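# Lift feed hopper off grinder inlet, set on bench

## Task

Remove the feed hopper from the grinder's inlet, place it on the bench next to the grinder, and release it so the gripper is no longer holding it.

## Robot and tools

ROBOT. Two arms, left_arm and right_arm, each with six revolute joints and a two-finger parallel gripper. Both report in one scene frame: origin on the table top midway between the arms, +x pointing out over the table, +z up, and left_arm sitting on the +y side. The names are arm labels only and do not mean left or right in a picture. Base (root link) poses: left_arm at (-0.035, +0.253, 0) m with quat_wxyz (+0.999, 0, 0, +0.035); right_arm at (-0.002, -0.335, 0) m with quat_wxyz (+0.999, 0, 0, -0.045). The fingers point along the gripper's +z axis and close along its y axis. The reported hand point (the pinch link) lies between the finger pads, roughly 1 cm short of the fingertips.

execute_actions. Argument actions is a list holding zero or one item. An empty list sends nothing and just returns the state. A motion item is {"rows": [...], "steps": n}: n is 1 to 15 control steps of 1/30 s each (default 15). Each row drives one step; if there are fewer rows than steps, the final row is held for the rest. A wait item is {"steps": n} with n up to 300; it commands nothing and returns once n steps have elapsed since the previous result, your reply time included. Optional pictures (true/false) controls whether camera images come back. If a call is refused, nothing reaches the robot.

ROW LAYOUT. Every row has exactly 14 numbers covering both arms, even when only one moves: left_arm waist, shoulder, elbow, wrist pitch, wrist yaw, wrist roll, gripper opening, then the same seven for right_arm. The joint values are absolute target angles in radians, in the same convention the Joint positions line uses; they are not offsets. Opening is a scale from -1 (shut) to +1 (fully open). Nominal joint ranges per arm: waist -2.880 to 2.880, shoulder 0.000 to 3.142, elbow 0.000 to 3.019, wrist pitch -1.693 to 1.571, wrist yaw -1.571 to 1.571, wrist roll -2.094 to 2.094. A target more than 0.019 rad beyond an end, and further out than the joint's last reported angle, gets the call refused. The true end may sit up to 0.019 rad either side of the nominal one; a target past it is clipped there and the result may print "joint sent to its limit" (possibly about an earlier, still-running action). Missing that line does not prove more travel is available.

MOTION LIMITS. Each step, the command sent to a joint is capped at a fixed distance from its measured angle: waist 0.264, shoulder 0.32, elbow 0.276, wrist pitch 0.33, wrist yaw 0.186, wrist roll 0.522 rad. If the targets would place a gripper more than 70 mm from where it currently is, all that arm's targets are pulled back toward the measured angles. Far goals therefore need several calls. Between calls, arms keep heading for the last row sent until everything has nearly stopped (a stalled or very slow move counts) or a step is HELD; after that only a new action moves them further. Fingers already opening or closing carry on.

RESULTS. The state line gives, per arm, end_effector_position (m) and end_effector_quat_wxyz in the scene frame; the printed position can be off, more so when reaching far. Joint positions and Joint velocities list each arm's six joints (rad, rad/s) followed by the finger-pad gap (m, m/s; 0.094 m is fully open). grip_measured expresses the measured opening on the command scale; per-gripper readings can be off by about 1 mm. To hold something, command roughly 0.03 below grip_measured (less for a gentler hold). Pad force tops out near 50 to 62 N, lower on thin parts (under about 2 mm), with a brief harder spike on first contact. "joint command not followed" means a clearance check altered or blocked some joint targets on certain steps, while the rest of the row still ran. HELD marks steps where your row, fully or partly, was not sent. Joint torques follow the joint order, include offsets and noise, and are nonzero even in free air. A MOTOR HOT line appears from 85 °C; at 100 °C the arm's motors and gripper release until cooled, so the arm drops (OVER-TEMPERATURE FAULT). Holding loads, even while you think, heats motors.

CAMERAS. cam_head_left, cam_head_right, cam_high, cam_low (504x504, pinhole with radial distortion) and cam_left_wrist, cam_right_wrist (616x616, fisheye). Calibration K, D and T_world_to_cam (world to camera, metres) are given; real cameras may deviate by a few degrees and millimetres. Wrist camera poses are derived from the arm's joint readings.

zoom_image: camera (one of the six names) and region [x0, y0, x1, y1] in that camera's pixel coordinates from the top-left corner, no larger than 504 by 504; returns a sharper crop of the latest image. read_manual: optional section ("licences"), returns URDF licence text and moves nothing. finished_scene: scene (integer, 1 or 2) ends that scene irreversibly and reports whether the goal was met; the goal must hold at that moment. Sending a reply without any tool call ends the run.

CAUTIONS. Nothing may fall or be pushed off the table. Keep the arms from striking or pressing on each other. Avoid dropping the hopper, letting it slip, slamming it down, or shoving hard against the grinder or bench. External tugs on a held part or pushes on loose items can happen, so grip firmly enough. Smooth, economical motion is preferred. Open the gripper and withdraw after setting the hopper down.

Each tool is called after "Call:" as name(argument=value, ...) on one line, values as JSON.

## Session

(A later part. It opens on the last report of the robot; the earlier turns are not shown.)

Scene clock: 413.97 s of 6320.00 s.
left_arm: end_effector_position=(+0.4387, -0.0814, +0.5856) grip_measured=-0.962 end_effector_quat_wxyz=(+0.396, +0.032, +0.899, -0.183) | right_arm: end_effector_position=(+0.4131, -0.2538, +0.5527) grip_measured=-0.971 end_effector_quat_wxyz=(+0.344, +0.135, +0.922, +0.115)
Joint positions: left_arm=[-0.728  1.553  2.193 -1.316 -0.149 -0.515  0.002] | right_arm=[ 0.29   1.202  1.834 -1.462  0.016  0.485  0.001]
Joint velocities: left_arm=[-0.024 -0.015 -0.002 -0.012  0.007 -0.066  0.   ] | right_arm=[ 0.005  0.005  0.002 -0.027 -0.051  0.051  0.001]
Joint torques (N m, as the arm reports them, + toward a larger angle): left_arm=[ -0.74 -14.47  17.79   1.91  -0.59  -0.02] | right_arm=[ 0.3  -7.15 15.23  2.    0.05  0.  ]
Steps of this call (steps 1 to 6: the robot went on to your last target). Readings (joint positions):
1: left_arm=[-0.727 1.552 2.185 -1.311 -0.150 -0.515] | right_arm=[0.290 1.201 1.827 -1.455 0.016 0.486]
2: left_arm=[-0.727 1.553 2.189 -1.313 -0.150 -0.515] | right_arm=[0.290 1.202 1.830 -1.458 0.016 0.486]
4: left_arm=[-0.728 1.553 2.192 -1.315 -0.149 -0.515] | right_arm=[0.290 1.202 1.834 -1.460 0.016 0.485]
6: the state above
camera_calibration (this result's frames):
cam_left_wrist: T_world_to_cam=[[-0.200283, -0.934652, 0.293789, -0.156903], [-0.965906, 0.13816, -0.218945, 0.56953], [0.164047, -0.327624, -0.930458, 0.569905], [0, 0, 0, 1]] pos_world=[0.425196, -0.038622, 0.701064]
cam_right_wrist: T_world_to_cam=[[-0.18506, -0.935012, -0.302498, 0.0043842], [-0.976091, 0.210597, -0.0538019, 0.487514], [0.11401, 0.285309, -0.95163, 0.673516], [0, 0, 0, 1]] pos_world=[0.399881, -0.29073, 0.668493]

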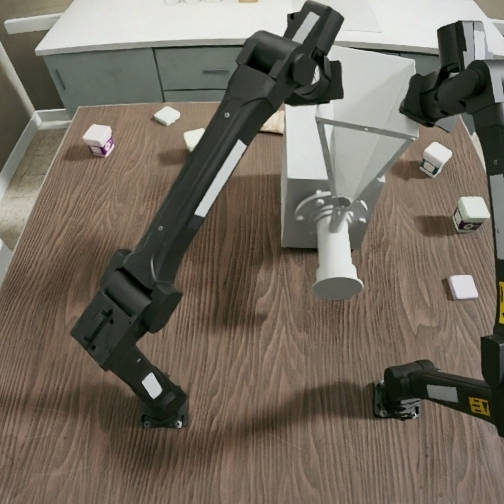

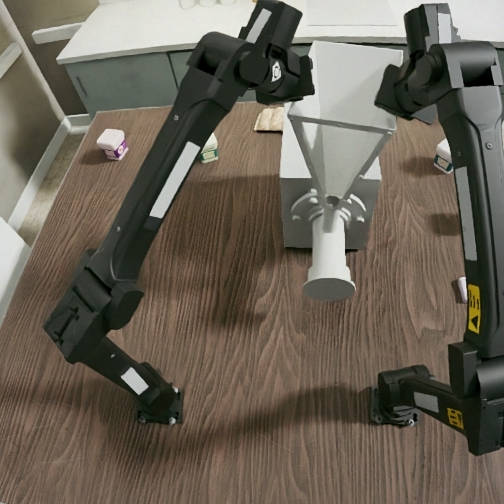

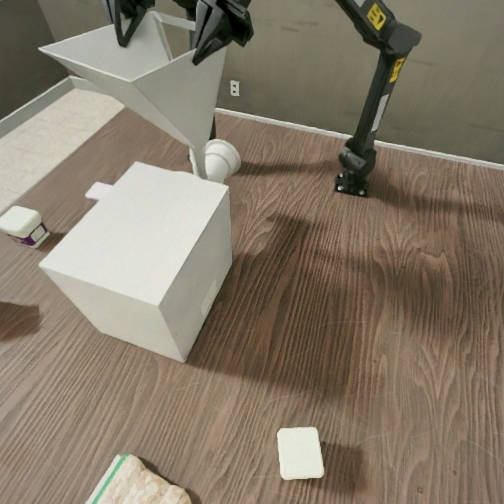

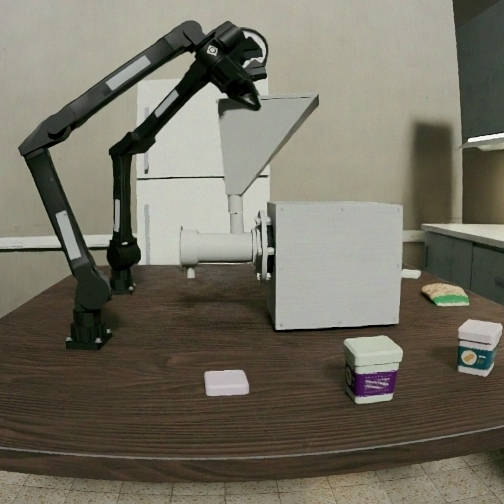

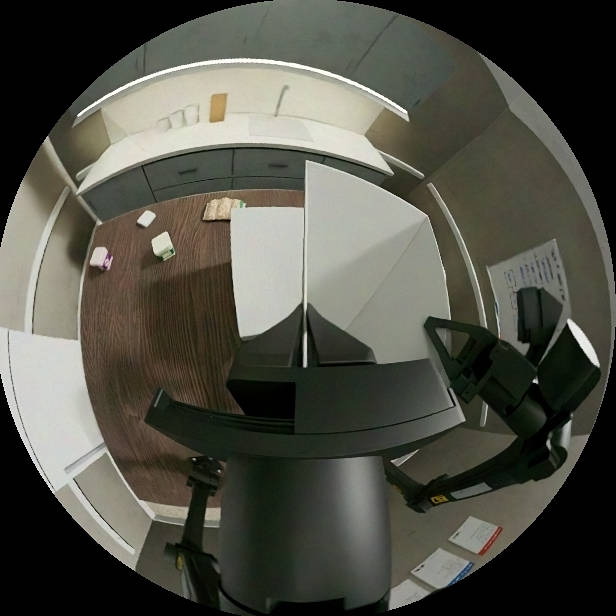

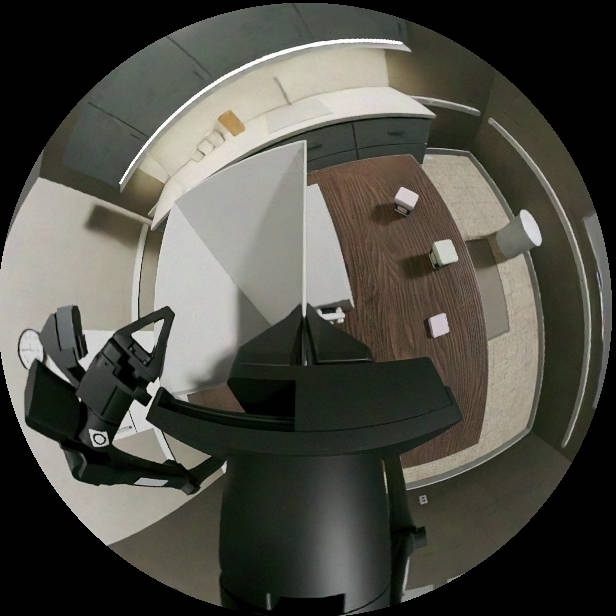

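Call:
execute_actions(actions=[{"rows":[[-0.722,1.53,2.288,-1.314,-0.155,-0.518,-1,0.289,1.188,1.931,-1.46,0.018,0.487,-1],[-0.722,1.534,2.296,-1.319,-0.155,-0.518,-1,0.289,1.19,1.938,-1.465,0.018,0.487,-1],[-0.722,1.537,2.304,-1.324,-0.155,-0.518,-1,0.289,1.193,1.945,-1.469,0.018,0.487,-1],[-0.722,1.541,2.312,-1.329,-0.155,-0.518,-1,0.289,1.195,1.952,-1.474,0.018,0.487,-1],[-0.722,1.544,2.32,-1.334,-0.155,-0.518,-1,0.289,1.198,1.959,-1.478,0.018,0.487,-1],[-0.722,1.548,2.328,-1.339,-0.155,-0.518,-1,0.289,1.2,1.966,-1.483,0.018,0.487,-1],[-0.722,1.551,2.336,-1.344,-0.155,-0.518,-1,0.289,1.203,1.973,-1.487,0.018,0.487,-1],[-0.722,1.555,2.344,-1.349,-0.155,-0.518,-1,0.289,1.205,1.98,-1.492,0.018,0.487,-1],[-0.722,1.558,2.352,-1.354,-0.155,-0.518,-1,0.289,1.208,1.987,-1.496,0.018,0.487,-1],[-0.722,1.562,2.36,-1.359,-0.155,-0.518,-1,0.289,1.21,1.994,-1.501,0.018,0.487,-1],[-0.722,1.565,2.368,-1.364,-0.155,-0.518,-1,0.289,1.213,2.001,-1.505,0.018,0.487,-1],[-0.722,1.569,2.376,-1.369,-0.155,-0.518,-1,0.289,1.215,2.008,-1.51,0.018,0.487,-1]],"steps":15}], pictures=false)

Call:
execute_actions(actions=[{"rows":[[-0.722,1.569,2.376,-1.369,-0.155,-0.518,-1,0.289,1.215,2.008,-1.51,0.018,0.487,-1],[-0.722,1.569,2.376,-1.369,-0.155,-0.518,-1,0.289,1.215,2.008,-1.51,0.018,0.487,-1],[-0.722,1.569,2.376,-1.369,-0.155,-0.518,-1,0.289,1.215,2.008,-1.51,0.018,0.487,-1],[-0.722,1.569,2.365,-1.369,-0.155,-0.518,-1,0.289,1.215,1.998,-1.51,0.018,0.487,-1],[-0.722,1.569,2.355,-1.369,-0.155,-0.518,-1,0.289,1.215,1.988,-1.51,0.018,0.487,-1],[-0.722,1.569,2.345,-1.369,-0.155,-0.518,-1,0.289,1.215,1.98,-1.51,0.018,0.487,-1],[-0.722,1.569,2.335,-1.369,-0.155,-0.518,-1,0.289,1.215,1.972,-1.51,0.018,0.487,-1]],"steps":9}])

Scene clock: 424.07 s of 6320.00 s.
left_arm: end_effector_position=(+0.4382, -0.0816, +0.6023) grip_measured=-0.962 end_effector_quat_wxyz=(+0.397, +0.033, +0.899, -0.185) | right_arm: end_effector_position=(+0.4125, -0.2539, +0.5701) grip_measured=-0.971 end_effector_quat_wxyz=(+0.343, +0.135, +0.922, +0.114)
Joint positions: left_arm=[-0.728  1.59   2.292 -1.376 -0.147 -0.515  0.002] | right_arm=[ 0.29   1.232  1.917 -1.515  0.016  0.485  0.001]
Joint velocities: left_arm=[ 0.005  0.005  0.066 -0.012  0.051  0.037  0.   ] | right_arm=[ 0.015  0.005  0.051  0.002 -0.051  0.007 -0.001]
Joint torques (N m, as the arm reports them, + toward a larger angle): left_arm=[ -0.57 -14.03  16.73   1.89  -0.43   0.03] | right_arm=[-0.08 -8.01 14.71  1.81  0.1  -0.06]
Steps of this call (steps 1 to 30: the robot went on to your last target; steps 31 to 90: nothing new was sent; then 6.60 s passed at rest; steps 91 to 105: all 15 steps of this action). Readings (joint positions):
91: left_arm=[-0.728 1.555 2.194 -1.319 -0.149 -0.515] | right_arm=[0.290 1.203 1.835 -1.465 0.016 0.485]
92: left_arm=[-0.728 1.556 2.196 -1.322 -0.148 -0.515] | right_arm=[0.290 1.204 1.836 -1.467 0.016 0.485]
94: left_arm=[-0.728 1.561 2.208 -1.331 -0.147 -0.515] | right_arm=[0.290 1.208 1.845 -1.475 0.016 0.485]
98: left_arm=[-0.728 1.574 2.241 -1.351 -0.147 -0.515] | right_arm=[0.290 1.219 1.873 -1.492 0.016 0.485]
105: the state above

Scene clock: 424.37 s of 6320.00 s.
left_arm: end_effector_position=(+0.4382, -0.0819, +0.6015) grip_measured=-0.962 end_effector_quat_wxyz=(+0.395, +0.033, +0.899, -0.184) | right_arm: end_effector_position=(+0.4125, -0.2539, +0.5695) grip_measured=-0.971 end_effector_quat_wxyz=(+0.341, +0.135, +0.923, +0.114)
Joint positions: left_arm=[-0.728  1.592  2.294 -1.379 -0.145 -0.515  0.002] | right_arm=[ 0.29   1.234  1.918 -1.519  0.016  0.485  0.001]
Joint velocities: left_arm=[ 0.015 -0.015  0.007 -0.012  0.007  0.037  0.   ] | right_arm=[-0.005  0.005 -0.007 -0.017  0.066 -0.022  0.   ]
Joint torques (N m, as the arm reports them, + toward a larger angle): left_arm=[ -1.1  -14.37  13.04   2.06  -0.47   0.  ] | right_arm=[ 0.11 -8.88 11.99  1.98  0.11 -0.01]
Steps of this call (steps 1 to 9: all 9 steps of this action). Readings (joint positions):
1: left_arm=[-0.728 1.590 2.293 -1.376 -0.146 -0.515] | right_arm=[0.290 1.232 1.918 -1.515 0.016 0.485]
2: left_arm=[-0.728 1.590 2.294 -1.376 -0.146 -0.515] | right_arm=[0.290 1.232 1.918 -1.516 0.016 0.485]
4: left_arm=[-0.728 1.590 2.294 -1.377 -0.145 -0.515] | right_arm=[0.290 1.232 1.918 -1.517 0.016 0.485]
8: left_arm=[-0.728 1.592 2.294 -1.379 -0.145 -0.515] | right_arm=[0.290 1.234 1.918 -1.519 0.016 0.485]
9: the state above
camera_calibration (this result's frames):
cam_left_wrist: T_world_to_cam=[[-0.203038, -0.93348, 0.295621, -0.161947], [-0.965803, 0.141204, -0.217452, 0.571888], [0.161245, -0.329662, -0.930227, 0.585548], [0, 0, 0, 1]] pos_world=[0.425033, -0.0388943, 0.716926]
cam_right_wrist: T_world_to_cam=[[-0.186195, -0.935612, -0.299937, 0.00808962], [-0.976493, 0.209962, -0.0487602, 0.48496], [0.108596, 0.283807, -0.952712, 0.692091], [0, 0, 0, 1]] pos_world=[0.399908, -0.290675, 0.685437]

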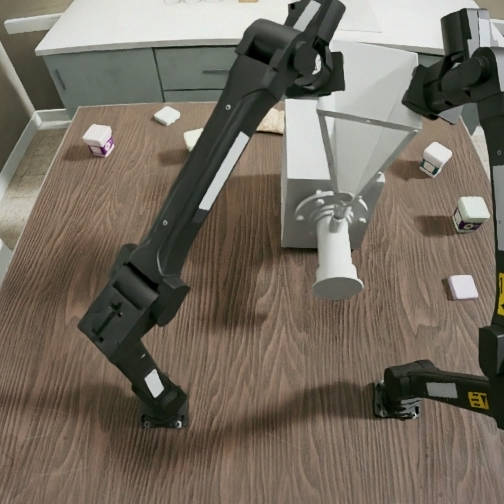

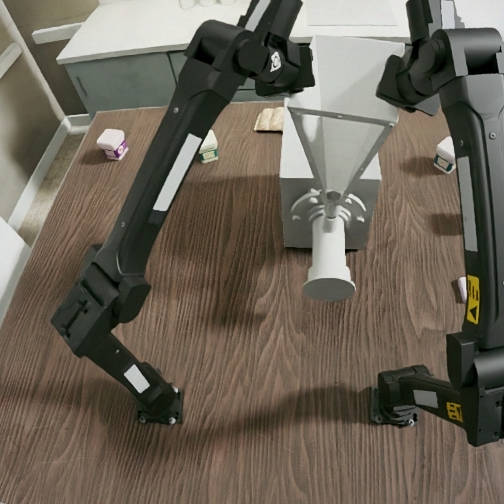

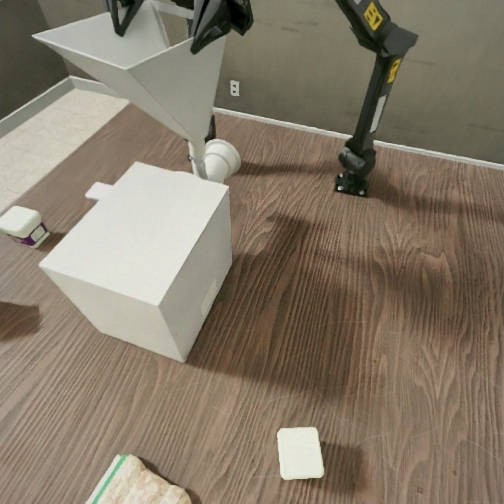

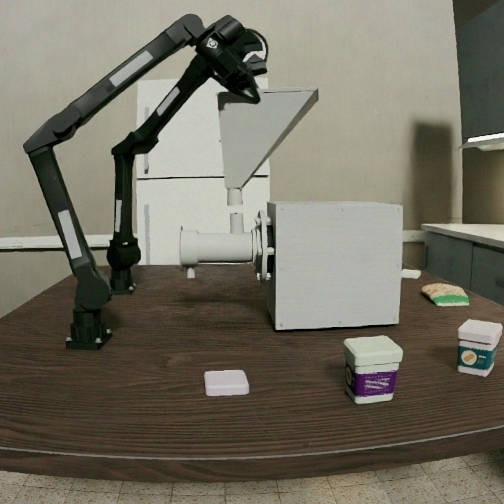

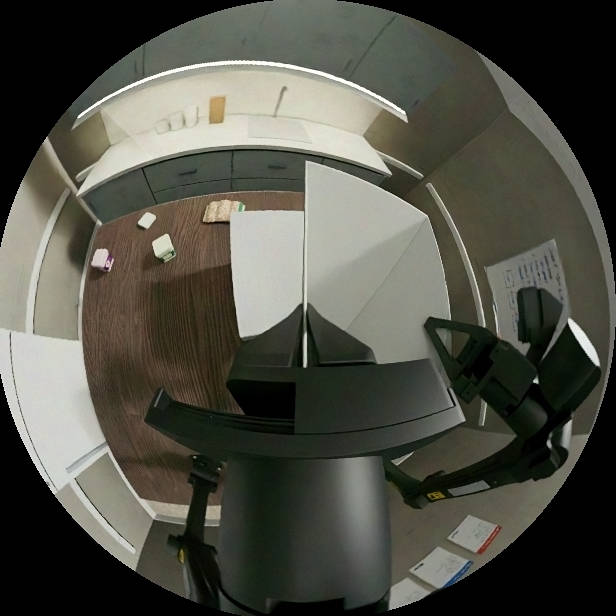

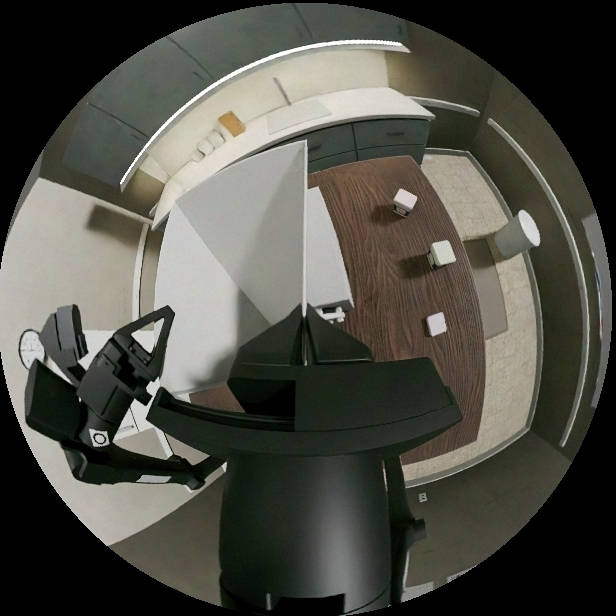

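Call:
execute_actions(actions=[{"rows":[[-0.722,1.561,2.331,-1.365,-0.15,-0.514,-1,0.298,1.217,1.982,-1.513,0.022,0.492,-1],[-0.714,1.548,2.325,-1.36,-0.142,-0.508,-1,0.313,1.218,1.995,-1.517,0.032,0.504,-1],[-0.705,1.532,2.315,-1.355,-0.133,-0.5,-1,0.334,1.22,2.01,-1.522,0.046,0.521,-1],[-0.696,1.513,2.304,-1.351,-0.121,-0.493,-1,0.358,1.223,2.025,-1.528,0.062,0.54,-1],[-0.6855,1.4968,2.2892,-1.3511,-0.1124,-0.4864,-1,0.3851,1.2267,2.0332,-1.5354,0.0799,0.5606,-1],[-0.6743,1.4804,2.2743,-1.3507,-0.1035,-0.4795,-1,0.4121,1.2304,2.041,-1.5419,0.098,0.5814,-1],[-0.6626,1.464,2.2591,-1.3502,-0.0941,-0.4722,-1,0.4387,1.2342,2.0484,-1.5479,0.1157,0.602,-1],[-0.6504,1.4477,2.2435,-1.3495,-0.0845,-0.4646,-1,0.465,1.2381,2.0552,-1.5535,0.1332,0.6225,-1],[-0.6376,1.4316,2.2277,-1.3486,-0.0744,-0.4565,-1,0.4909,1.2421,2.0614,-1.5585,0.1503,0.6428,-1],[-0.6244,1.4156,2.2115,-1.3475,-0.064,-0.4481,-1,0.5164,1.2462,2.0671,-1.5631,0.1671,0.6629,-1],[-0.6106,1.3997,2.1951,-1.3463,-0.0532,-0.4393,-1,0.5416,1.2504,2.0722,-1.5672,0.1836,0.6828,-1],[-0.5964,1.3839,2.1783,-1.3448,-0.042,-0.4302,-1,0.5665,1.2547,2.0768,-1.5708,0.1998,0.7026,-1],[-0.5816,1.3682,2.1612,-1.3432,-0.0304,-0.4206,-1,0.5909,1.259,2.0807,-1.5739,0.2157,0.7222,-1],[-0.5663,1.3527,2.1438,-1.3414,-0.0185,-0.4107,-1,0.615,1.2635,2.0842,-1.5766,0.2313,0.7416,-1],[-0.5505,1.3373,2.1261,-1.3394,-0.0062,-0.4004,-1,0.6388,1.268,2.087,-1.5787,0.2466,0.7608,-1]],"steps":15}], pictures=false)

Call:
execute_actions(actions=[{"rows":[[-0.5342,1.3219,2.1081,-1.3372,0.0065,-0.3898,-1,0.6622,1.2726,2.0893,-1.5804,0.2616,0.7798,-1],[-0.5174,1.3067,2.0897,-1.3349,0.0195,-0.3788,-1,0.6852,1.2774,2.0856,-1.5786,0.2762,0.7987,-1],[-0.5,1.2917,2.0711,-1.3324,0.0329,-0.3674,-1,0.7078,1.2822,2.0812,-1.5763,0.2906,0.8174,-1],[-0.4822,1.2767,2.0521,-1.3296,0.0467,-0.3556,-1,0.7301,1.2871,2.0763,-1.5735,0.3047,0.8359,-1],[-0.4638,1.2618,2.0328,-1.3267,0.0609,-0.3435,-1,0.7521,1.2921,2.0709,-1.5703,0.3184,0.8542,-1],[-0.445,1.2471,2.0132,-1.3237,0.0754,-0.331,-1,0.7737,1.2971,2.0649,-1.5665,0.3319,0.8723,-1],[-0.4256,1.2325,1.9933,-1.3204,0.0903,-0.3181,-1,0.7949,1.3023,2.0583,-1.5623,0.345,0.8903,-1],[-0.4057,1.218,1.9731,-1.317,0.1056,-0.3048,-1,0.8158,1.3076,2.0512,-1.5576,0.3578,0.9081,-1],[-0.3853,1.2036,1.9525,-1.3133,0.1212,-0.2912,-1,0.8363,1.3129,2.0435,-1.5524,0.3704,0.9257,-1],[-0.3644,1.1894,1.9317,-1.3095,0.1372,-0.2772,-1,0.8564,1.3184,2.0407,-1.5497,0.3826,0.9431,-1],[-0.343,1.1752,1.9105,-1.3055,0.1536,-0.2629,-1,0.8762,1.3239,2.0374,-1.5466,0.3945,0.9604,-1],[-0.321,1.1612,1.8891,-1.3013,0.1704,-0.2481,-1,0.8956,1.3295,2.0335,-1.5429,0.4061,0.9774,-1],[-0.2986,1.1473,1.8673,-1.297,0.1875,-0.233,-1,0.9147,1.3352,2.0291,-1.5388,0.4174,0.9943,-1],[-0.2756,1.1335,1.8452,-1.2924,0.2051,-0.2175,-1,0.9334,1.341,2.024,-1.5342,0.4284,1.011,-1],[-0.2522,1.1198,1.8228,-1.2877,0.2229,-0.2017,-1,0.9517,1.3469,2.0185,-1.5291,0.4391,1.0276,-1]],"steps":15}], pictures=false)

Call:
execute_actions(actions=[{"rows":[[-0.2282,1.1062,1.8,-1.2828,0.2412,-0.1854,-1,0.9697,1.3529,2.0123,-1.5236,0.4495,1.0439,-1],[-0.2037,1.0928,1.777,-1.2777,0.2598,-0.1689,-1,0.9874,1.359,2.0057,-1.5175,0.4595,1.0601,-1],[-0.1787,1.0795,1.7536,-1.2725,0.2788,-0.1519,-1,1.0046,1.3651,1.9984,-1.511,0.4693,1.0761,-1],[-0.1532,1.0663,1.73,-1.267,0.2982,-0.1345,-1,1.0215,1.3714,1.9906,-1.5039,0.4788,1.0919,-1],[-0.1271,1.0532,1.706,-1.2614,0.3179,-0.1168,-1,1.0381,1.3777,1.9822,-1.4964,0.4879,1.1075,-1],[-0.1006,1.0402,1.6817,-1.2555,0.3381,-0.0987,-1,1.0543,1.3841,1.9733,-1.4885,0.4968,1.123,-1],[-0.0735,1.0273,1.6571,-1.2495,0.3586,-0.0803,-1,1.0701,1.3907,1.9638,-1.48,0.5053,1.1383,-1],[-0.046,1.0146,1.6322,-1.2434,0.3794,-0.0614,-1,1.0855,1.3973,1.9537,-1.471,0.5135,1.1534,-1],[-0.0179,1.002,1.607,-1.237,0.4007,-0.0422,-1,1.1007,1.404,1.9431,-1.4616,0.5215,1.1683,-1],[0.0107,0.9895,1.5814,-1.2304,0.4223,-0.0227,-1,1.1154,1.4108,1.9319,-1.4517,0.5291,1.1831,-1],[0.0339,0.9795,1.5608,-1.2251,0.4398,-0.0067,-1,1.1269,1.4162,1.9225,-1.4434,0.535,1.1947,-1],[0.0516,0.9722,1.5451,-1.221,0.4531,0.0054,-1,1.1354,1.4204,1.9153,-1.437,0.5392,1.2034,-1],[0.0634,0.9672,1.5347,-1.2182,0.4621,0.0135,-1,1.141,1.4232,1.9103,-1.4326,0.542,1.2091,-1],[0.0694,0.9648,1.5294,-1.2168,0.4666,0.0176,-1,1.1438,1.4246,1.9077,-1.4304,0.5434,1.212,-1]],"steps":15}], pictures=false)

Call:
execute_actions(actions=[{"steps":10}])

Scene clock: 544.87 s of 6320.00 s.
left_arm: end_effector_position=(+0.4119, -0.0016, +0.6124) grip_measured=-0.962 end_effector_quat_wxyz=(+0.391, +0.034, +0.899, -0.194) | right_arm: end_effector_position=(+0.3875, -0.1712, +0.5842) grip_measured=-0.972 end_effector_quat_wxyz=(+0.350, +0.128, +0.922, +0.105)
Joint positions: left_arm=[-0.594  1.42   2.132 -1.379 -0.021 -0.438  0.002] | right_arm=[ 0.58   1.273  1.999 -1.579  0.227  0.681  0.001]
Joint velocities: left_arm=[ 0.484 -0.62  -0.486 -0.022  0.315  0.315  0.   ] | right_arm=[ 0.855  0.112  0.164 -0.022  0.33   0.549  0.001]
Joint torques (N m, as the arm reports them, + toward a larger angle): left_arm=[ -0.55 -14.29  11.37   3.26   0.05  -0.02] | right_arm=[ 1.48 -7.62 13.6   1.68  0.38  0.01]
Steps of this call (steps 1 to 15: the robot went on to your last target; steps 16 to 90: nothing new was sent; then 117.00 s passed at rest; steps 91 to 105: all 15 steps of this action). Readings (joint positions):
91: left_arm=[-0.728 1.592 2.294 -1.379 -0.145 -0.515] | right_arm=[0.290 1.234 1.918 -1.520 0.017 0.485]
92: left_arm=[-0.728 1.592 2.294 -1.379 -0.142 -0.514] | right_arm=[0.291 1.234 1.918 -1.521 0.021 0.485]
94: left_arm=[-0.726 1.590 2.290 -1.379 -0.132 -0.510] | right_arm=[0.305 1.235 1.922 -1.528 0.049 0.498]
98: left_arm=[-0.697 1.554 2.245 -1.379 -0.092 -0.494] | right_arm=[0.381 1.243 1.947 -1.561 0.129 0.546]
105: the state above

Scene clock: 545.37 s of 6320.00 s.
left_arm: end_effector_position=(+0.3788, +0.1148, +0.5844) grip_measured=-0.962 end_effector_quat_wxyz=(+0.390, +0.036, +0.900, -0.193) | right_arm: end_effector_position=(+0.3567, -0.0515, +0.5592) grip_measured=-0.972 end_effector_quat_wxyz=(+0.348, +0.117, +0.923, +0.112)
Joint positions: left_arm=[-0.314  1.188  1.837 -1.335  0.199 -0.259  0.002] | right_arm=[ 0.912  1.356  2.001 -1.574  0.417  0.934  0.001]
Joint velocities: left_arm=[ 0.698 -0.405 -0.632  0.139  0.505  0.388  0.   ] | right_arm=[ 0.552  0.19  -0.134  0.11   0.3    0.462 -0.   ]
Joint torques (N m, as the arm reports them, + toward a larger angle): left_arm=[  0.17 -10.44  11.76   3.33   0.36   0.  ] | right_arm=[  1.73 -11.49  10.41   2.63   0.63   0.25]
Steps of this call (steps 1 to 15: all 15 steps of this action). Readings (joint positions):
1: left_arm=[-0.577 1.400 2.114 -1.379 -0.009 -0.428] | right_arm=[0.609 1.277 2.005 -1.580 0.240 0.699]
2: left_arm=[-0.561 1.380 2.096 -1.379 0.003 -0.417] | right_arm=[0.637 1.281 2.008 -1.580 0.253 0.717]
4: left_arm=[-0.530 1.343 2.060 -1.378 0.028 -0.393] | right_arm=[0.688 1.287 2.011 -1.580 0.280 0.752]
8: left_arm=[-0.462 1.282 1.984 -1.367 0.084 -0.348] | right_arm=[0.778 1.304 2.011 -1.580 0.335 0.819]
15: the state above

Scene clock: 545.87 s of 6320.00 s.
left_arm: end_effector_position=(+0.3454, +0.2250, +0.5107) grip_measured=-0.962 end_effector_quat_wxyz=(+0.392, +0.026, +0.902, -0.181) | right_arm: end_effector_position=(+0.3233, +0.0619, +0.4851) grip_measured=-0.972 end_effector_quat_wxyz=(+0.341, +0.114, +0.926, +0.118)
Joint positions: left_arm=[ 0.051  1.001  1.504 -1.271  0.442 -0.012  0.002] | right_arm=[ 1.144  1.45   1.885 -1.462  0.526  1.149  0.001]
Joint velocities: left_arm=[ 0.347 -0.112 -0.271 -0.007 -0.022  0.256 -0.001] | right_arm=[ 0.171  0.181 -0.134  0.139  0.022  0.227 -0.001]
Joint torques (N m, as the arm reports them, + toward a larger angle): left_arm=[-2.28 -7.56 14.1   3.91  1.25 -0.11] | right_arm=[ -0.44 -14.42  11.09   2.08   0.85   0.16]
Steps of this call (steps 1 to 15: all 15 steps of this action). Readings (joint positions):
1: left_arm=[-0.291 1.174 1.814 -1.331 0.217 -0.244] | right_arm=[0.931 1.363 1.996 -1.569 0.428 0.951]
2: left_arm=[-0.267 1.160 1.791 -1.326 0.234 -0.229] | right_arm=[0.949 1.369 1.989 -1.564 0.438 0.967]
4: left_arm=[-0.217 1.132 1.745 -1.317 0.271 -0.197] | right_arm=[0.986 1.382 1.976 -1.552 0.457 0.999]
8: left_arm=[-0.114 1.076 1.649 -1.295 0.348 -0.129] | right_arm=[1.054 1.406 1.944 -1.521 0.493 1.059]
15: the state above

Scene clock: 546.20 s of 6320.00 s.
left_arm: end_effector_position=(+0.3465, +0.2295, +0.5069) grip_measured=-0.962 end_effector_quat_wxyz=(+0.395, +0.034, +0.901, -0.175) | right_arm: end_effector_position=(+0.3239, +0.0670, +0.4791) grip_measured=-0.972 end_effector_quat_wxyz=(+0.340, +0.124, +0.925, +0.120)
Joint positions: left_arm=[ 0.065  0.999  1.491 -1.262  0.449  0.018  0.002] | right_arm=[ 1.149  1.459  1.879 -1.454  0.531  1.177  0.001]
Joint velocities: left_arm=[ 0.005  0.005 -0.007  0.002  0.022 -0.022 -0.001] | right_arm=[ 0.005 -0.005 -0.007 -0.012  0.037  0.081 -0.   ]
Joint torques (N m, as the arm reports them, + toward a larger angle): left_arm=[-1.44 -8.01 13.67  3.6   0.95 -0.02] | right_arm=[ -0.09 -14.22  11.31   2.05   0.74   0.43]
Steps of this call (steps 1 to 10: the robot went on to your last target). Readings (joint positions):
1: left_arm=[0.060 0.999 1.496 -1.271 0.442 -0.003] | right_arm=[1.148 1.455 1.882 -1.458 0.526 1.159]
2: left_arm=[0.065 0.999 1.493 -1.271 0.442 0.004] | right_arm=[1.149 1.458 1.880 -1.455 0.526 1.166]
4: left_arm=[0.065 0.999 1.491 -1.267 0.444 0.012] | right_arm=[1.149 1.460 1.879 -1.454 0.528 1.174]
8: left_arm=[0.065 0.999 1.491 -1.262 0.449 0.017] | right_arm=[1.149 1.459 1.879 -1.454 0.531 1.176]
10: the state above
camera_calibration (this result's frames):
cam_left_wrist: T_world_to_cam=[[-0.197312, -0.939613, 0.279633, 0.145655], [-0.966921, 0.139492, -0.213555, 0.417615], [0.161652, -0.31252, -0.936055, 0.613918], [0, 0, 0, 1]] pos_world=[0.333299, 0.270467, 0.623115]
cam_right_wrist: T_world_to_cam=[[-0.162669, -0.938951, -0.303165, 0.258856], [-0.981448, 0.185581, -0.0481614, 0.329715], [0.101483, 0.289707, -0.95172, 0.526008], [0, 0, 0, 1]] pos_world=[0.312325, 0.0294768, 0.594968]

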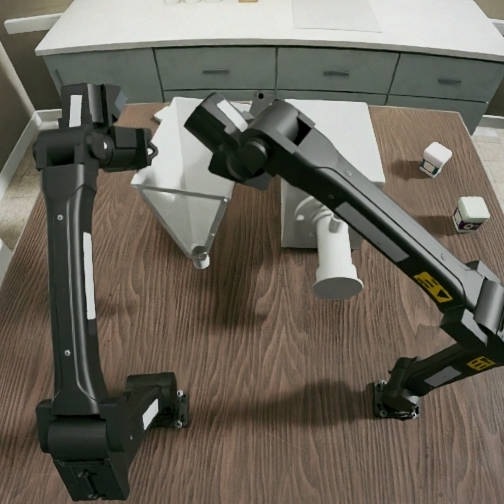

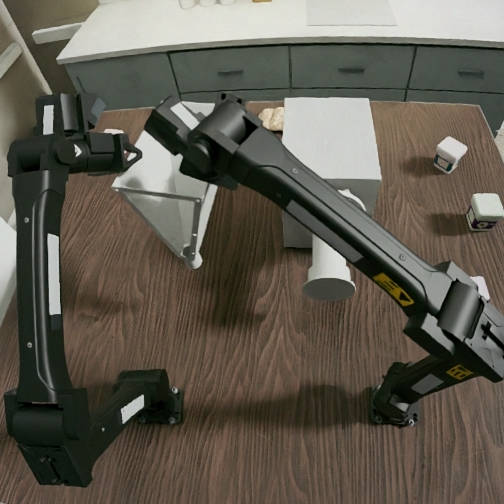

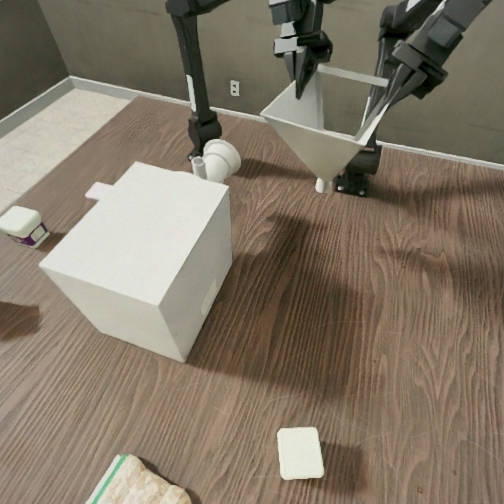

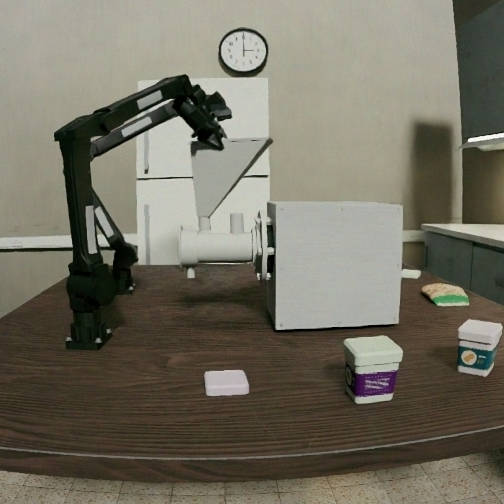

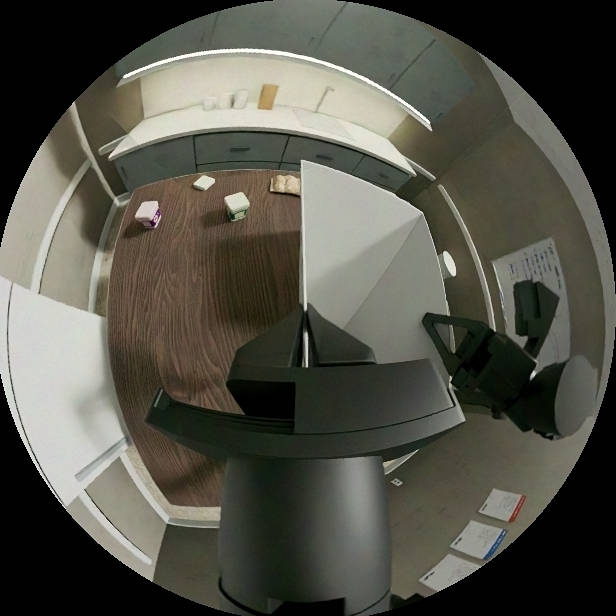

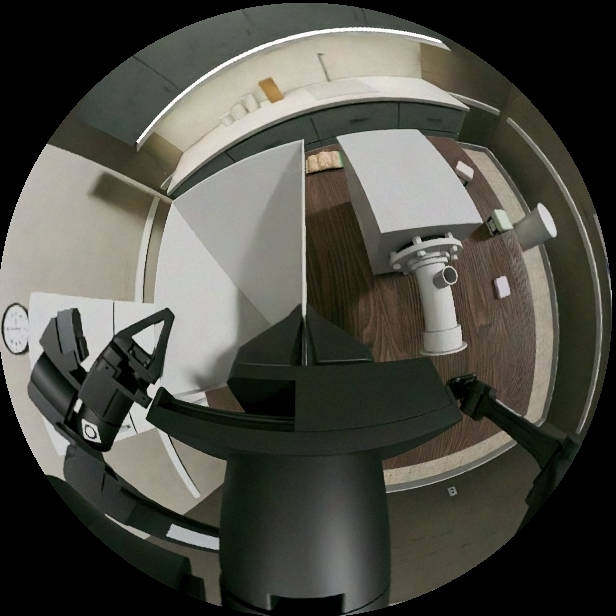

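Call:
execute_actions(actions=[{"rows":[[0.065,0.97,1.527,-1.229,0.458,0.018,-1,1.1405,1.4255,1.9058,-1.429,0.533,1.208,-1],[0.06,0.976,1.5225,-1.244,0.449,0.0197,-1,1.135,1.426,1.8995,-1.4266,0.517,1.205,-1],[0.054,0.983,1.5161,-1.26,0.437,0.0214,-1,1.129,1.427,1.89,-1.4242,0.497,1.202,-1],[0.0474,0.9909,1.5089,-1.2798,0.4236,0.0235,-1,1.1216,1.4263,1.8775,-1.4208,0.4716,1.2016,-1],[0.0437,0.995,1.4999,-1.291,0.4151,0.026,-1,1.1139,1.4247,1.862,-1.4166,0.447,1.2069,-1],[0.04,0.9995,1.4911,-1.3019,0.4066,0.0284,-1,1.1062,1.4235,1.8467,-1.4122,0.4225,1.2119,-1],[0.0364,1.0045,1.4823,-1.3124,0.3983,0.0305,-1,1.0986,1.4227,1.8316,-1.4077,0.3981,1.2166,-1],[0.0328,1.01,1.4736,-1.3226,0.39,0.0325,-1,1.0909,1.4224,1.8167,-1.4031,0.3738,1.2209,-1],[0.0292,1.0159,1.4649,-1.3323,0.3819,0.0343,-1,1.0833,1.4225,1.802,-1.3984,0.3495,1.2249,-1],[0.0257,1.0222,1.4563,-1.3416,0.3739,0.036,-1,1.0757,1.4231,1.7874,-1.3936,0.3254,1.2285,-1],[0.0222,1.029,1.4478,-1.3505,0.3659,0.0374,-1,1.0682,1.4241,1.7731,-1.3887,0.3013,1.2319,-1],[0.0187,1.0362,1.4394,-1.3591,0.3581,0.0388,-1,1.0606,1.4256,1.7589,-1.3836,0.2774,1.2349,-1],[0.0153,1.0438,1.431,-1.3672,0.3504,0.0399,-1,1.0531,1.4275,1.7449,-1.3784,0.2535,1.2375,-1],[0.0119,1.0519,1.4228,-1.375,0.3427,0.0408,-1,1.0456,1.4298,1.7311,-1.3731,0.2297,1.2398,-1],[0.0086,1.0605,1.4146,-1.3823,0.3352,0.0416,-1,1.0381,1.4327,1.7174,-1.3677,0.206,1.2418,-1]],"steps":15}], pictures=false)

Call:
execute_actions(actions=[{"rows":[[0.0053,1.0695,1.4064,-1.3893,0.3278,0.0423,-1,1.0306,1.4359,1.704,-1.3622,0.1823,1.2435,-1],[0.002,1.0789,1.3984,-1.3959,0.3204,0.0427,-1,1.0232,1.4396,1.6907,-1.3566,0.1588,1.2448,-1],[-0.0012,1.0888,1.3904,-1.4021,0.3132,0.043,-1,1.0157,1.4438,1.6776,-1.3508,0.1353,1.2458,-1],[-0.0044,1.0991,1.3825,-1.4079,0.3061,0.0431,-1,1.0083,1.4483,1.6647,-1.345,0.112,1.2465,-1],[-0.0075,1.1099,1.3746,-1.4133,0.2991,0.043,-1,1.0009,1.4534,1.652,-1.339,0.0887,1.2468,-1],[-0.0106,1.1211,1.3669,-1.4183,0.2921,0.0428,-1,0.9936,1.4589,1.6395,-1.3329,0.0655,1.2468,-1],[-0.0137,1.1328,1.3592,-1.4229,0.2853,0.0424,-1,0.9862,1.4648,1.6271,-1.3267,0.0424,1.2465,-1],[-0.0155,1.14,1.3546,-1.4254,0.2813,0.042,-1,0.9818,1.4686,1.6198,-1.3229,0.0286,1.2461,-1],[-0.0167,1.1449,1.3516,-1.4271,0.2786,0.0418,-1,0.9789,1.4712,1.6149,-1.3204,0.0194,1.2458,-1]],"steps":15}])

Scene clock: 612.67 s of 6320.00 s.
left_arm: end_effector_position=(+0.3462, +0.2324, +0.4202) grip_measured=-0.962 end_effector_quat_wxyz=(+0.273, +0.014, +0.951, -0.145) | right_arm: end_effector_position=(+0.3185, +0.0693, +0.3926) grip_measured=-0.972 end_effector_quat_wxyz=(+0.197, +0.136, +0.962, +0.134)
Joint positions: left_arm=[ 0.026  1.061  1.404 -1.373  0.337  0.03   0.002] | right_arm=[ 1.068  1.454  1.713 -1.405  0.233  1.208  0.001]
Joint velocities: left_arm=[-0.161  0.317 -0.247 -0.203 -0.168  0.037  0.   ] | right_arm=[-0.278 -0.005 -0.491  0.139 -0.696 -0.022 -0.   ]
Joint torques (N m, as the arm reports them, + toward a larger angle): left_arm=[-1.99 -8.86 12.56  1.44  0.32  0.13] | right_arm=[ -1.19 -14.03  11.48   1.96   0.1    0.25]
Steps of this call (steps 1 to 30: the robot went on to your last target; steps 31 to 90: nothing new was sent; then 62.97 s passed at rest; steps 91 to 105: all 15 steps of this action). Readings (joint positions):
91: left_arm=[0.065 0.999 1.491 -1.262 0.448 0.018] | right_arm=[1.149 1.459 1.879 -1.454 0.531 1.178]
92: left_arm=[0.065 0.999 1.491 -1.262 0.445 0.019] | right_arm=[1.149 1.459 1.879 -1.453 0.526 1.178]
94: left_arm=[0.063 0.999 1.491 -1.269 0.427 0.021] | right_arm=[1.147 1.459 1.875 -1.450 0.498 1.178]
98: left_arm=[0.055 1.002 1.471 -1.311 0.384 0.025] | right_arm=[1.123 1.454 1.831 -1.434 0.399 1.187]
105: the state above

Scene clock: 613.17 s of 6320.00 s.
left_arm: end_effector_position=(+0.3545, +0.2318, +0.3325) grip_measured=-0.962 end_effector_quat_wxyz=(+0.152, +0.004, +0.980, -0.128) | right_arm: end_effector_position=(+0.3211, +0.0683, +0.3087) grip_measured=-0.972 end_effector_quat_wxyz=(+0.085, +0.157, +0.976, +0.125)
Joint positions: left_arm=[-0.004  1.179  1.324 -1.421  0.274  0.032  0.002] | right_arm=[ 0.995  1.499  1.579 -1.349  0.027  1.22   0.001]
Joint velocities: left_arm=[-0.005  0.005 -0.002 -0.002  0.022  0.051  0.001] | right_arm=[-0.024 -0.005 -0.007  0.012 -0.007 -0.007 -0.001]
Joint torques (N m, as the arm reports them, + toward a larger angle): left_arm=[ -2.64 -10.96  12.84   0.51   0.43   0.05] | right_arm=[ -0.56 -14.75  12.36   1.82  -0.11   0.26]
Steps of this call (steps 1 to 15: all 15 steps of this action). Readings (joint positions):
1: left_arm=[0.021 1.071 1.396 -1.380 0.331 0.030] | right_arm=[1.060 1.454 1.698 -1.400 0.210 1.211]
2: left_arm=[0.016 1.081 1.389 -1.386 0.325 0.031] | right_arm=[1.052 1.456 1.683 -1.396 0.187 1.213]
4: left_arm=[0.008 1.098 1.374 -1.398 0.311 0.031] | right_arm=[1.036 1.460 1.656 -1.386 0.142 1.216]
8: left_arm=[-0.001 1.134 1.348 -1.416 0.283 0.031] | right_arm=[1.009 1.475 1.608 -1.362 0.053 1.219]
15: the state above
camera_calibration (this result's frames):
cam_left_wrist: T_world_to_cam=[[-0.0489213, -0.969657, 0.239523, 0.165865], [-0.94503, 0.122561, 0.303145, 0.212148], [-0.323303, -0.211526, -0.922351, 0.594038], [0, 0, 0, 1]] pos_world=[0.400655, 0.260486, 0.443871]
cam_right_wrist: T_world_to_cam=[[-0.296801, -0.91863, -0.26082, 0.236589], [-0.874962, 0.152186, 0.459652, 0.129828], [-0.382557, 0.364633, -0.848936, 0.482238], [0, 0, 0, 1]] pos_world=[0.368299, 0.0217401, 0.411421]

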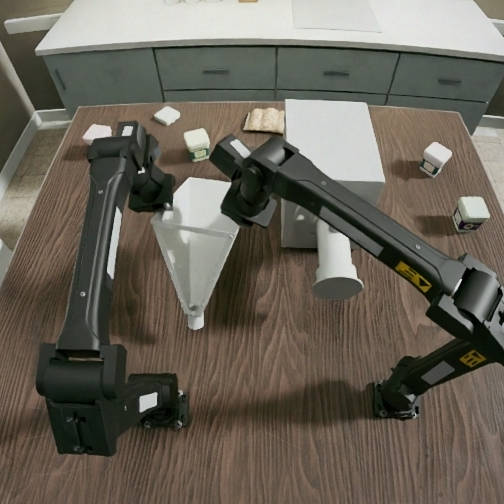

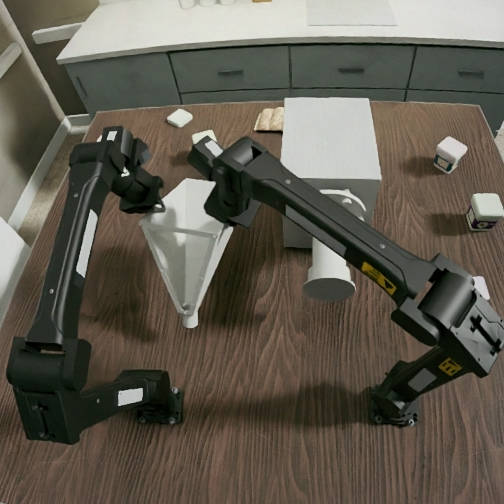

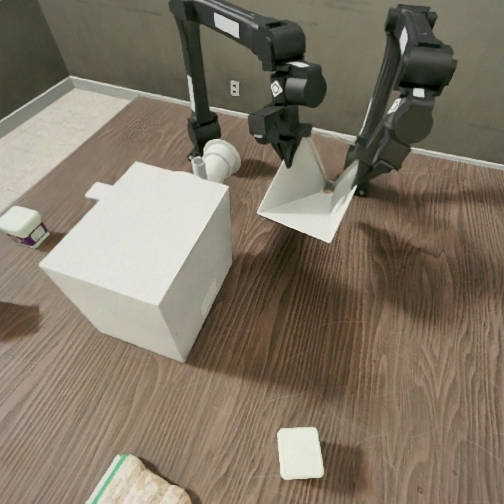

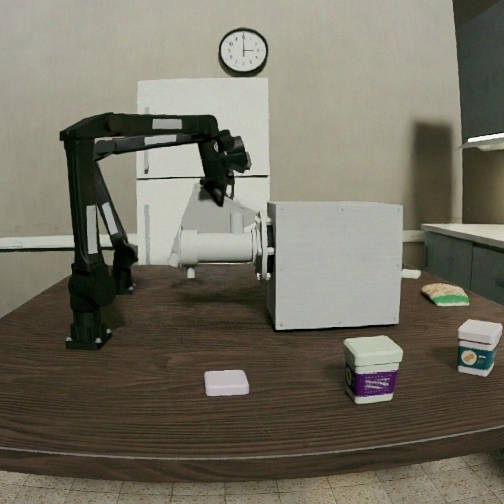

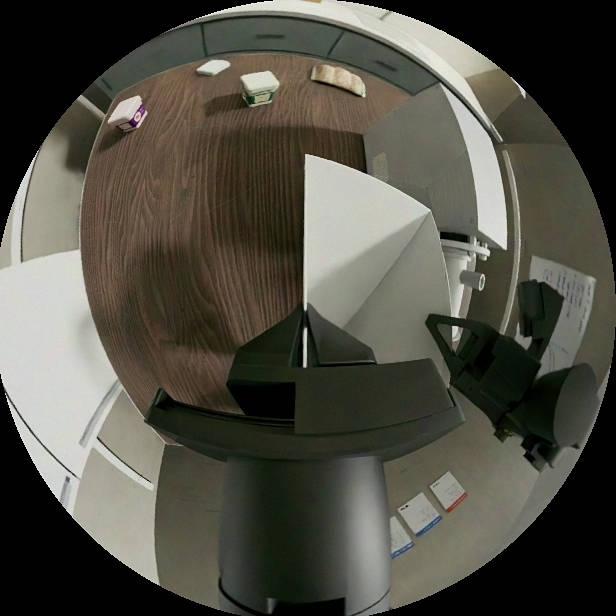

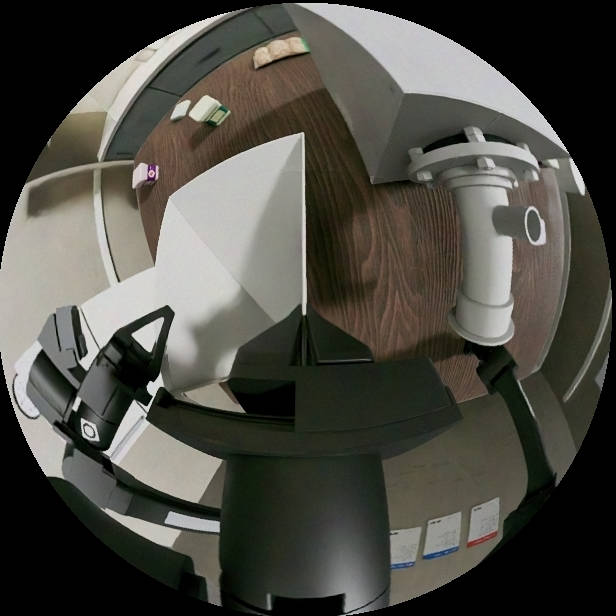

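Call:
execute_actions(actions=[{"rows":[[-0.018,1.146,1.348,-1.4287,0.276,0.0415,-1,0.976,1.474,1.61,-1.3178,0.0102,1.2454,-1],[-0.0197,1.1495,1.342,-1.431,0.272,0.0411,-1,0.9716,1.478,1.6029,-1.3139,-0.0035,1.2448,-1],[-0.0227,1.1585,1.3336,-1.4344,0.2654,0.0402,-1,0.9643,1.4853,1.5911,-1.3074,-0.0264,1.2435,-1],[-0.0256,1.1689,1.3252,-1.4374,0.259,0.0391,-1,0.957,1.493,1.5795,-1.3007,-0.0491,1.2419,-1],[-0.0285,1.1828,1.3169,-1.4401,0.2527,0.0378,-1,0.9498,1.5012,1.5681,-1.2939,-0.0718,1.2399,-1],[-0.0313,1.1971,1.3096,-1.4424,0.2465,0.0364,-1,0.9425,1.5098,1.5568,-1.287,-0.0944,1.2376,-1],[-0.0341,1.2119,1.3025,-1.4442,0.2403,0.0348,-1,0.9353,1.5188,1.5458,-1.28,-0.1169,1.2349,-1],[-0.0369,1.2271,1.2954,-1.4457,0.2343,0.033,-1,0.9281,1.5283,1.5349,-1.2729,-0.1393,1.2319,-1],[-0.0396,1.2428,1.2883,-1.4468,0.2284,0.0311,-1,0.921,1.5383,1.5242,-1.2657,-0.1616,1.2286,-1],[-0.0423,1.2589,1.2814,-1.4475,0.2226,0.029,-1,0.9138,1.5487,1.5137,-1.2583,-0.1839,1.225,-1],[-0.0449,1.2754,1.2745,-1.4478,0.2169,0.0267,-1,0.9067,1.5595,1.5033,-1.2508,-0.206,1.221,-1],[-0.0475,1.2924,1.2677,-1.4477,0.2113,0.0242,-1,0.8996,1.5708,1.4932,-1.2432,-0.2281,1.2167,-1],[-0.0501,1.3099,1.261,-1.4472,0.2058,0.0216,-1,0.8925,1.5825,1.4832,-1.2355,-0.25,1.212,-1],[-0.0526,1.3278,1.2544,-1.4463,0.2004,0.0188,-1,0.8854,1.5947,1.4734,-1.2277,-0.2719,1.207,-1],[-0.0551,1.3461,1.2478,-1.445,0.195,0.0158,-1,0.8784,1.6074,1.4638,-1.2198,-0.2937,1.2017,-1]],"steps":15}], pictures=false)

Call:
execute_actions(actions=[{"rows":[[-0.0576,1.3649,1.2413,-1.4434,0.1898,0.0127,-1,0.8713,1.6204,1.4544,-1.2117,-0.3154,1.1961,-1],[-0.06,1.3841,1.2348,-1.4413,0.1847,0.0094,-1,0.8643,1.634,1.4452,-1.2036,-0.337,1.1901,-1],[-0.0624,1.4037,1.2285,-1.4389,0.1797,0.0059,-1,0.8573,1.6479,1.4361,-1.1953,-0.3586,1.1838,-1],[-0.0642,1.4198,1.2235,-1.4366,0.1758,0.003,-1,0.8517,1.6594,1.429,-1.1886,-0.3758,1.1785,-1],[-0.0656,1.432,1.2197,-1.4348,0.1729,0.0007,-1,0.8476,1.6682,1.4238,-1.1835,-0.3886,1.1744,-1],[-0.0665,1.4403,1.2172,-1.4335,0.171,-0.0008,-1,0.8448,1.6742,1.4203,-1.1801,-0.3971,1.1716,-1],[-0.067,1.4444,1.216,-1.4328,0.17,-0.0016,-1,0.8434,1.6772,1.4186,-1.1784,-0.4014,1.1702,-1]],"steps":15}])

Scene clock: 625.27 s of 6320.00 s.
left_arm: end_effector_position=(+0.3578, +0.2352, +0.2459) grip_measured=-0.962 end_effector_quat_wxyz=(+0.037, -0.001, +0.995, -0.096) | right_arm: end_effector_position=(+0.3182, +0.0723, +0.2202) grip_measured=-0.972 end_effector_quat_wxyz=(-0.063, +0.174, +0.973, +0.140)
Joint positions: left_arm=[-0.03   1.322  1.253 -1.434  0.195  0.031  0.002] | right_arm=[ 0.911  1.588  1.454 -1.265 -0.256  1.197  0.001]
Joint velocities: left_arm=[-0.063  0.698 -0.217 -0.002 -0.095 -0.066  0.   ] | right_arm=[-0.23   0.454 -0.305  0.261 -0.579 -0.139 -0.   ]
Joint torques (N m, as the arm reports them, + toward a larger angle): left_arm=[ -2.78 -10.87  10.62  -0.19   0.4   -0.07] | right_arm=[ -0.63 -15.4   11.41   1.36  -0.65   0.26]
Steps of this call (steps 1 to 15: the robot went on to your last target; steps 16 to 90: nothing new was sent; then 8.60 s passed at rest; steps 91 to 105: all 15 steps of this action). Readings (joint positions):
91: left_arm=[-0.004 1.177 1.324 -1.421 0.272 0.034] | right_arm=[0.995 1.499 1.579 -1.348 0.024 1.220]
92: left_arm=[-0.004 1.177 1.324 -1.421 0.270 0.034] | right_arm=[0.994 1.499 1.579 -1.347 0.019 1.220]
94: left_arm=[-0.005 1.177 1.323 -1.424 0.261 0.034] | right_arm=[0.987 1.499 1.571 -1.341 -0.015 1.220]
98: left_arm=[-0.013 1.191 1.304 -1.431 0.234 0.034] | right_arm=[0.963 1.507 1.534 -1.315 -0.106 1.217]
105: the state above

Scene clock: 625.77 s of 6320.00 s.
left_arm: end_effector_position=(+0.3573, +0.2350, +0.1651) grip_measured=-0.962 end_effector_quat_wxyz=(-0.063, -0.017, +0.994, -0.083) | right_arm: end_effector_position=(+0.3182, +0.0708, +0.1415) grip_measured=-0.972 end_effector_quat_wxyz=(-0.145, +0.172, +0.966, +0.129)
Joint positions: left_arm=[-0.044  1.484  1.2   -1.416  0.164  0.002  0.002] | right_arm=[ 0.867  1.705  1.379 -1.199 -0.388  1.138  0.001]
Joint velocities: left_arm=[-0.024 -0.015 -0.012  0.007  0.007 -0.081  0.   ] | right_arm=[ 0.005  0.005  0.002  0.032 -0.007  0.007 -0.   ]
Joint torques (N m, as the arm reports them, + toward a larger angle): left_arm=[ -3.81 -13.59  10.67  -0.82   0.42   0.03] | right_arm=[ -2.36 -17.89  11.67   1.    -0.64   0.44]
Steps of this call (steps 1 to 15: all 15 steps of this action). Readings (joint positions):
1: left_arm=[-0.032 1.346 1.246 -1.434 0.189 0.029] | right_arm=[0.904 1.604 1.443 -1.256 -0.278 1.192]
2: left_arm=[-0.033 1.369 1.239 -1.434 0.184 0.026] | right_arm=[0.897 1.620 1.432 -1.248 -0.300 1.186]
4: left_arm=[-0.037 1.412 1.225 -1.431 0.175 0.021] | right_arm=[0.885 1.650 1.411 -1.231 -0.341 1.175]
8: left_arm=[-0.043 1.476 1.205 -1.420 0.167 0.009] | right_arm=[0.869 1.697 1.384 -1.207 -0.385 1.152]
15: the state above
camera_calibration (this result's frames):
cam_left_wrist: T_world_to_cam=[[0.0382142, -0.987229, 0.154655, 0.19618], [-0.727375, 0.0786391, 0.681719, 0.135175], [-0.685175, -0.138543, -0.715081, 0.519155], [0, 0, 0, 1]] pos_world=[0.446538, 0.25497, 0.248747]
cam_right_wrist: T_world_to_cam=[[-0.37528, -0.907968, -0.186439, 0.208063], [-0.58656, 0.0768843, 0.806248, 0.068287], [-0.717713, 0.411927, -0.561431, 0.400941], [0, 0, 0, 1]] pos_world=[0.405897, 0.0185057, 0.208835]

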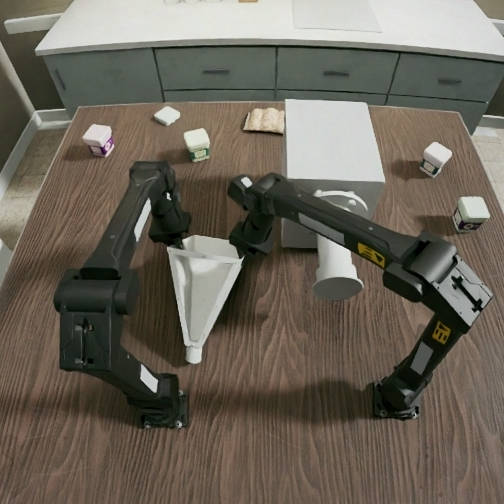

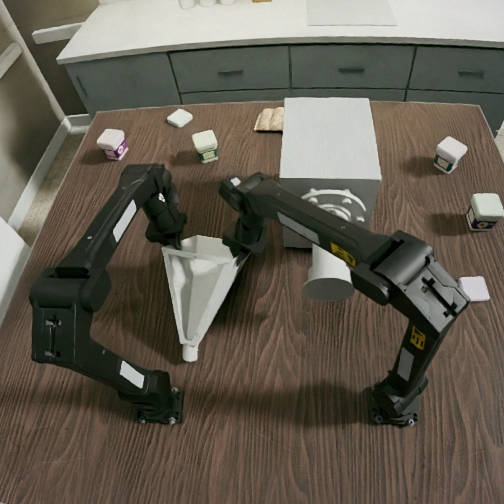

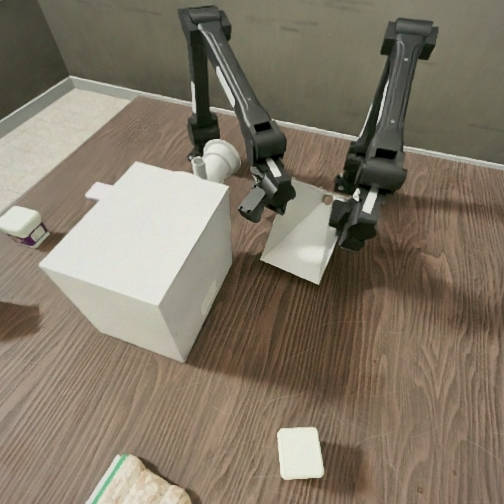

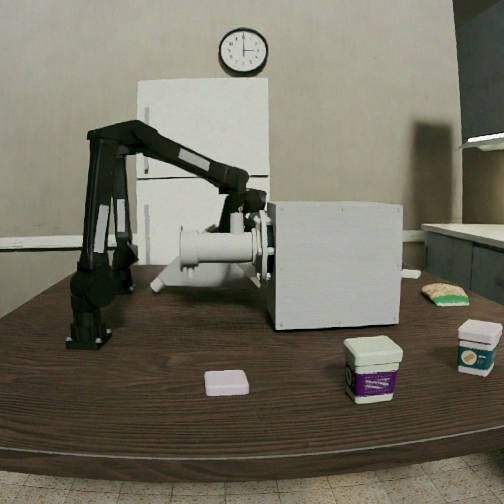

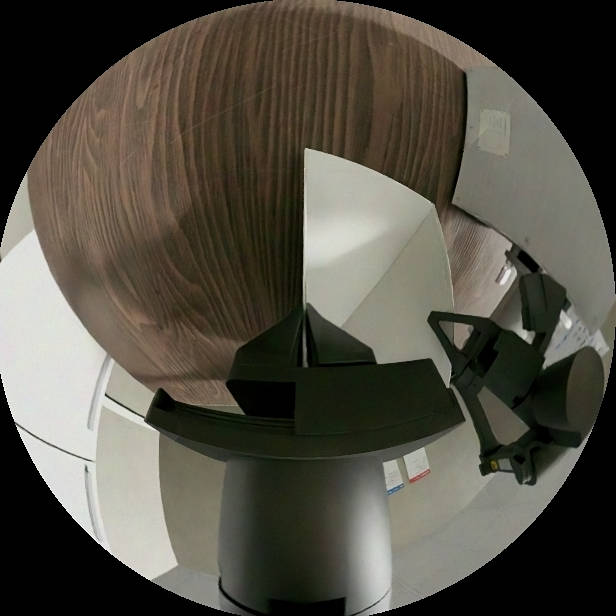

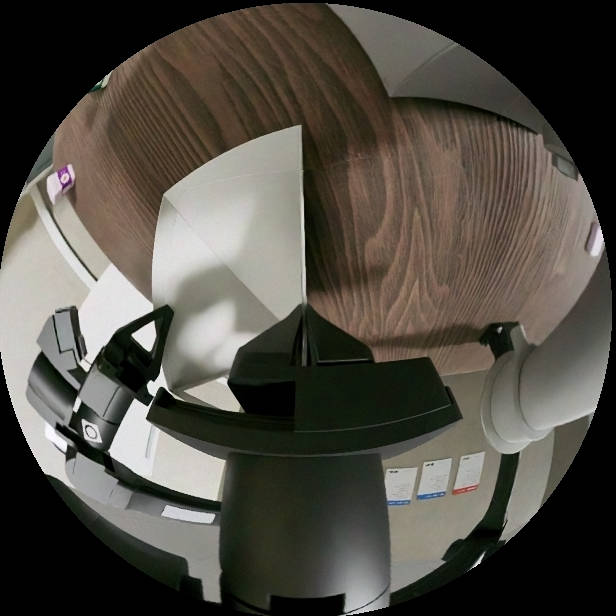

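Call:
zoom_image(camera="cam_low", region=[100, 240, 290, 320])

Region (100, 240, 290, 320) of cam_low's 504x504 image, scaled by 2.653, with more detail than that image has; it fills the top 212 rows of this view, and the rest is white.

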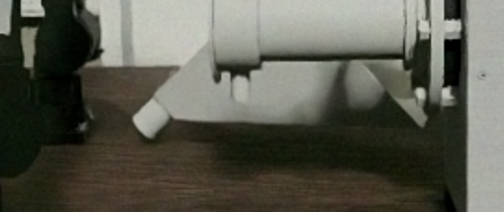

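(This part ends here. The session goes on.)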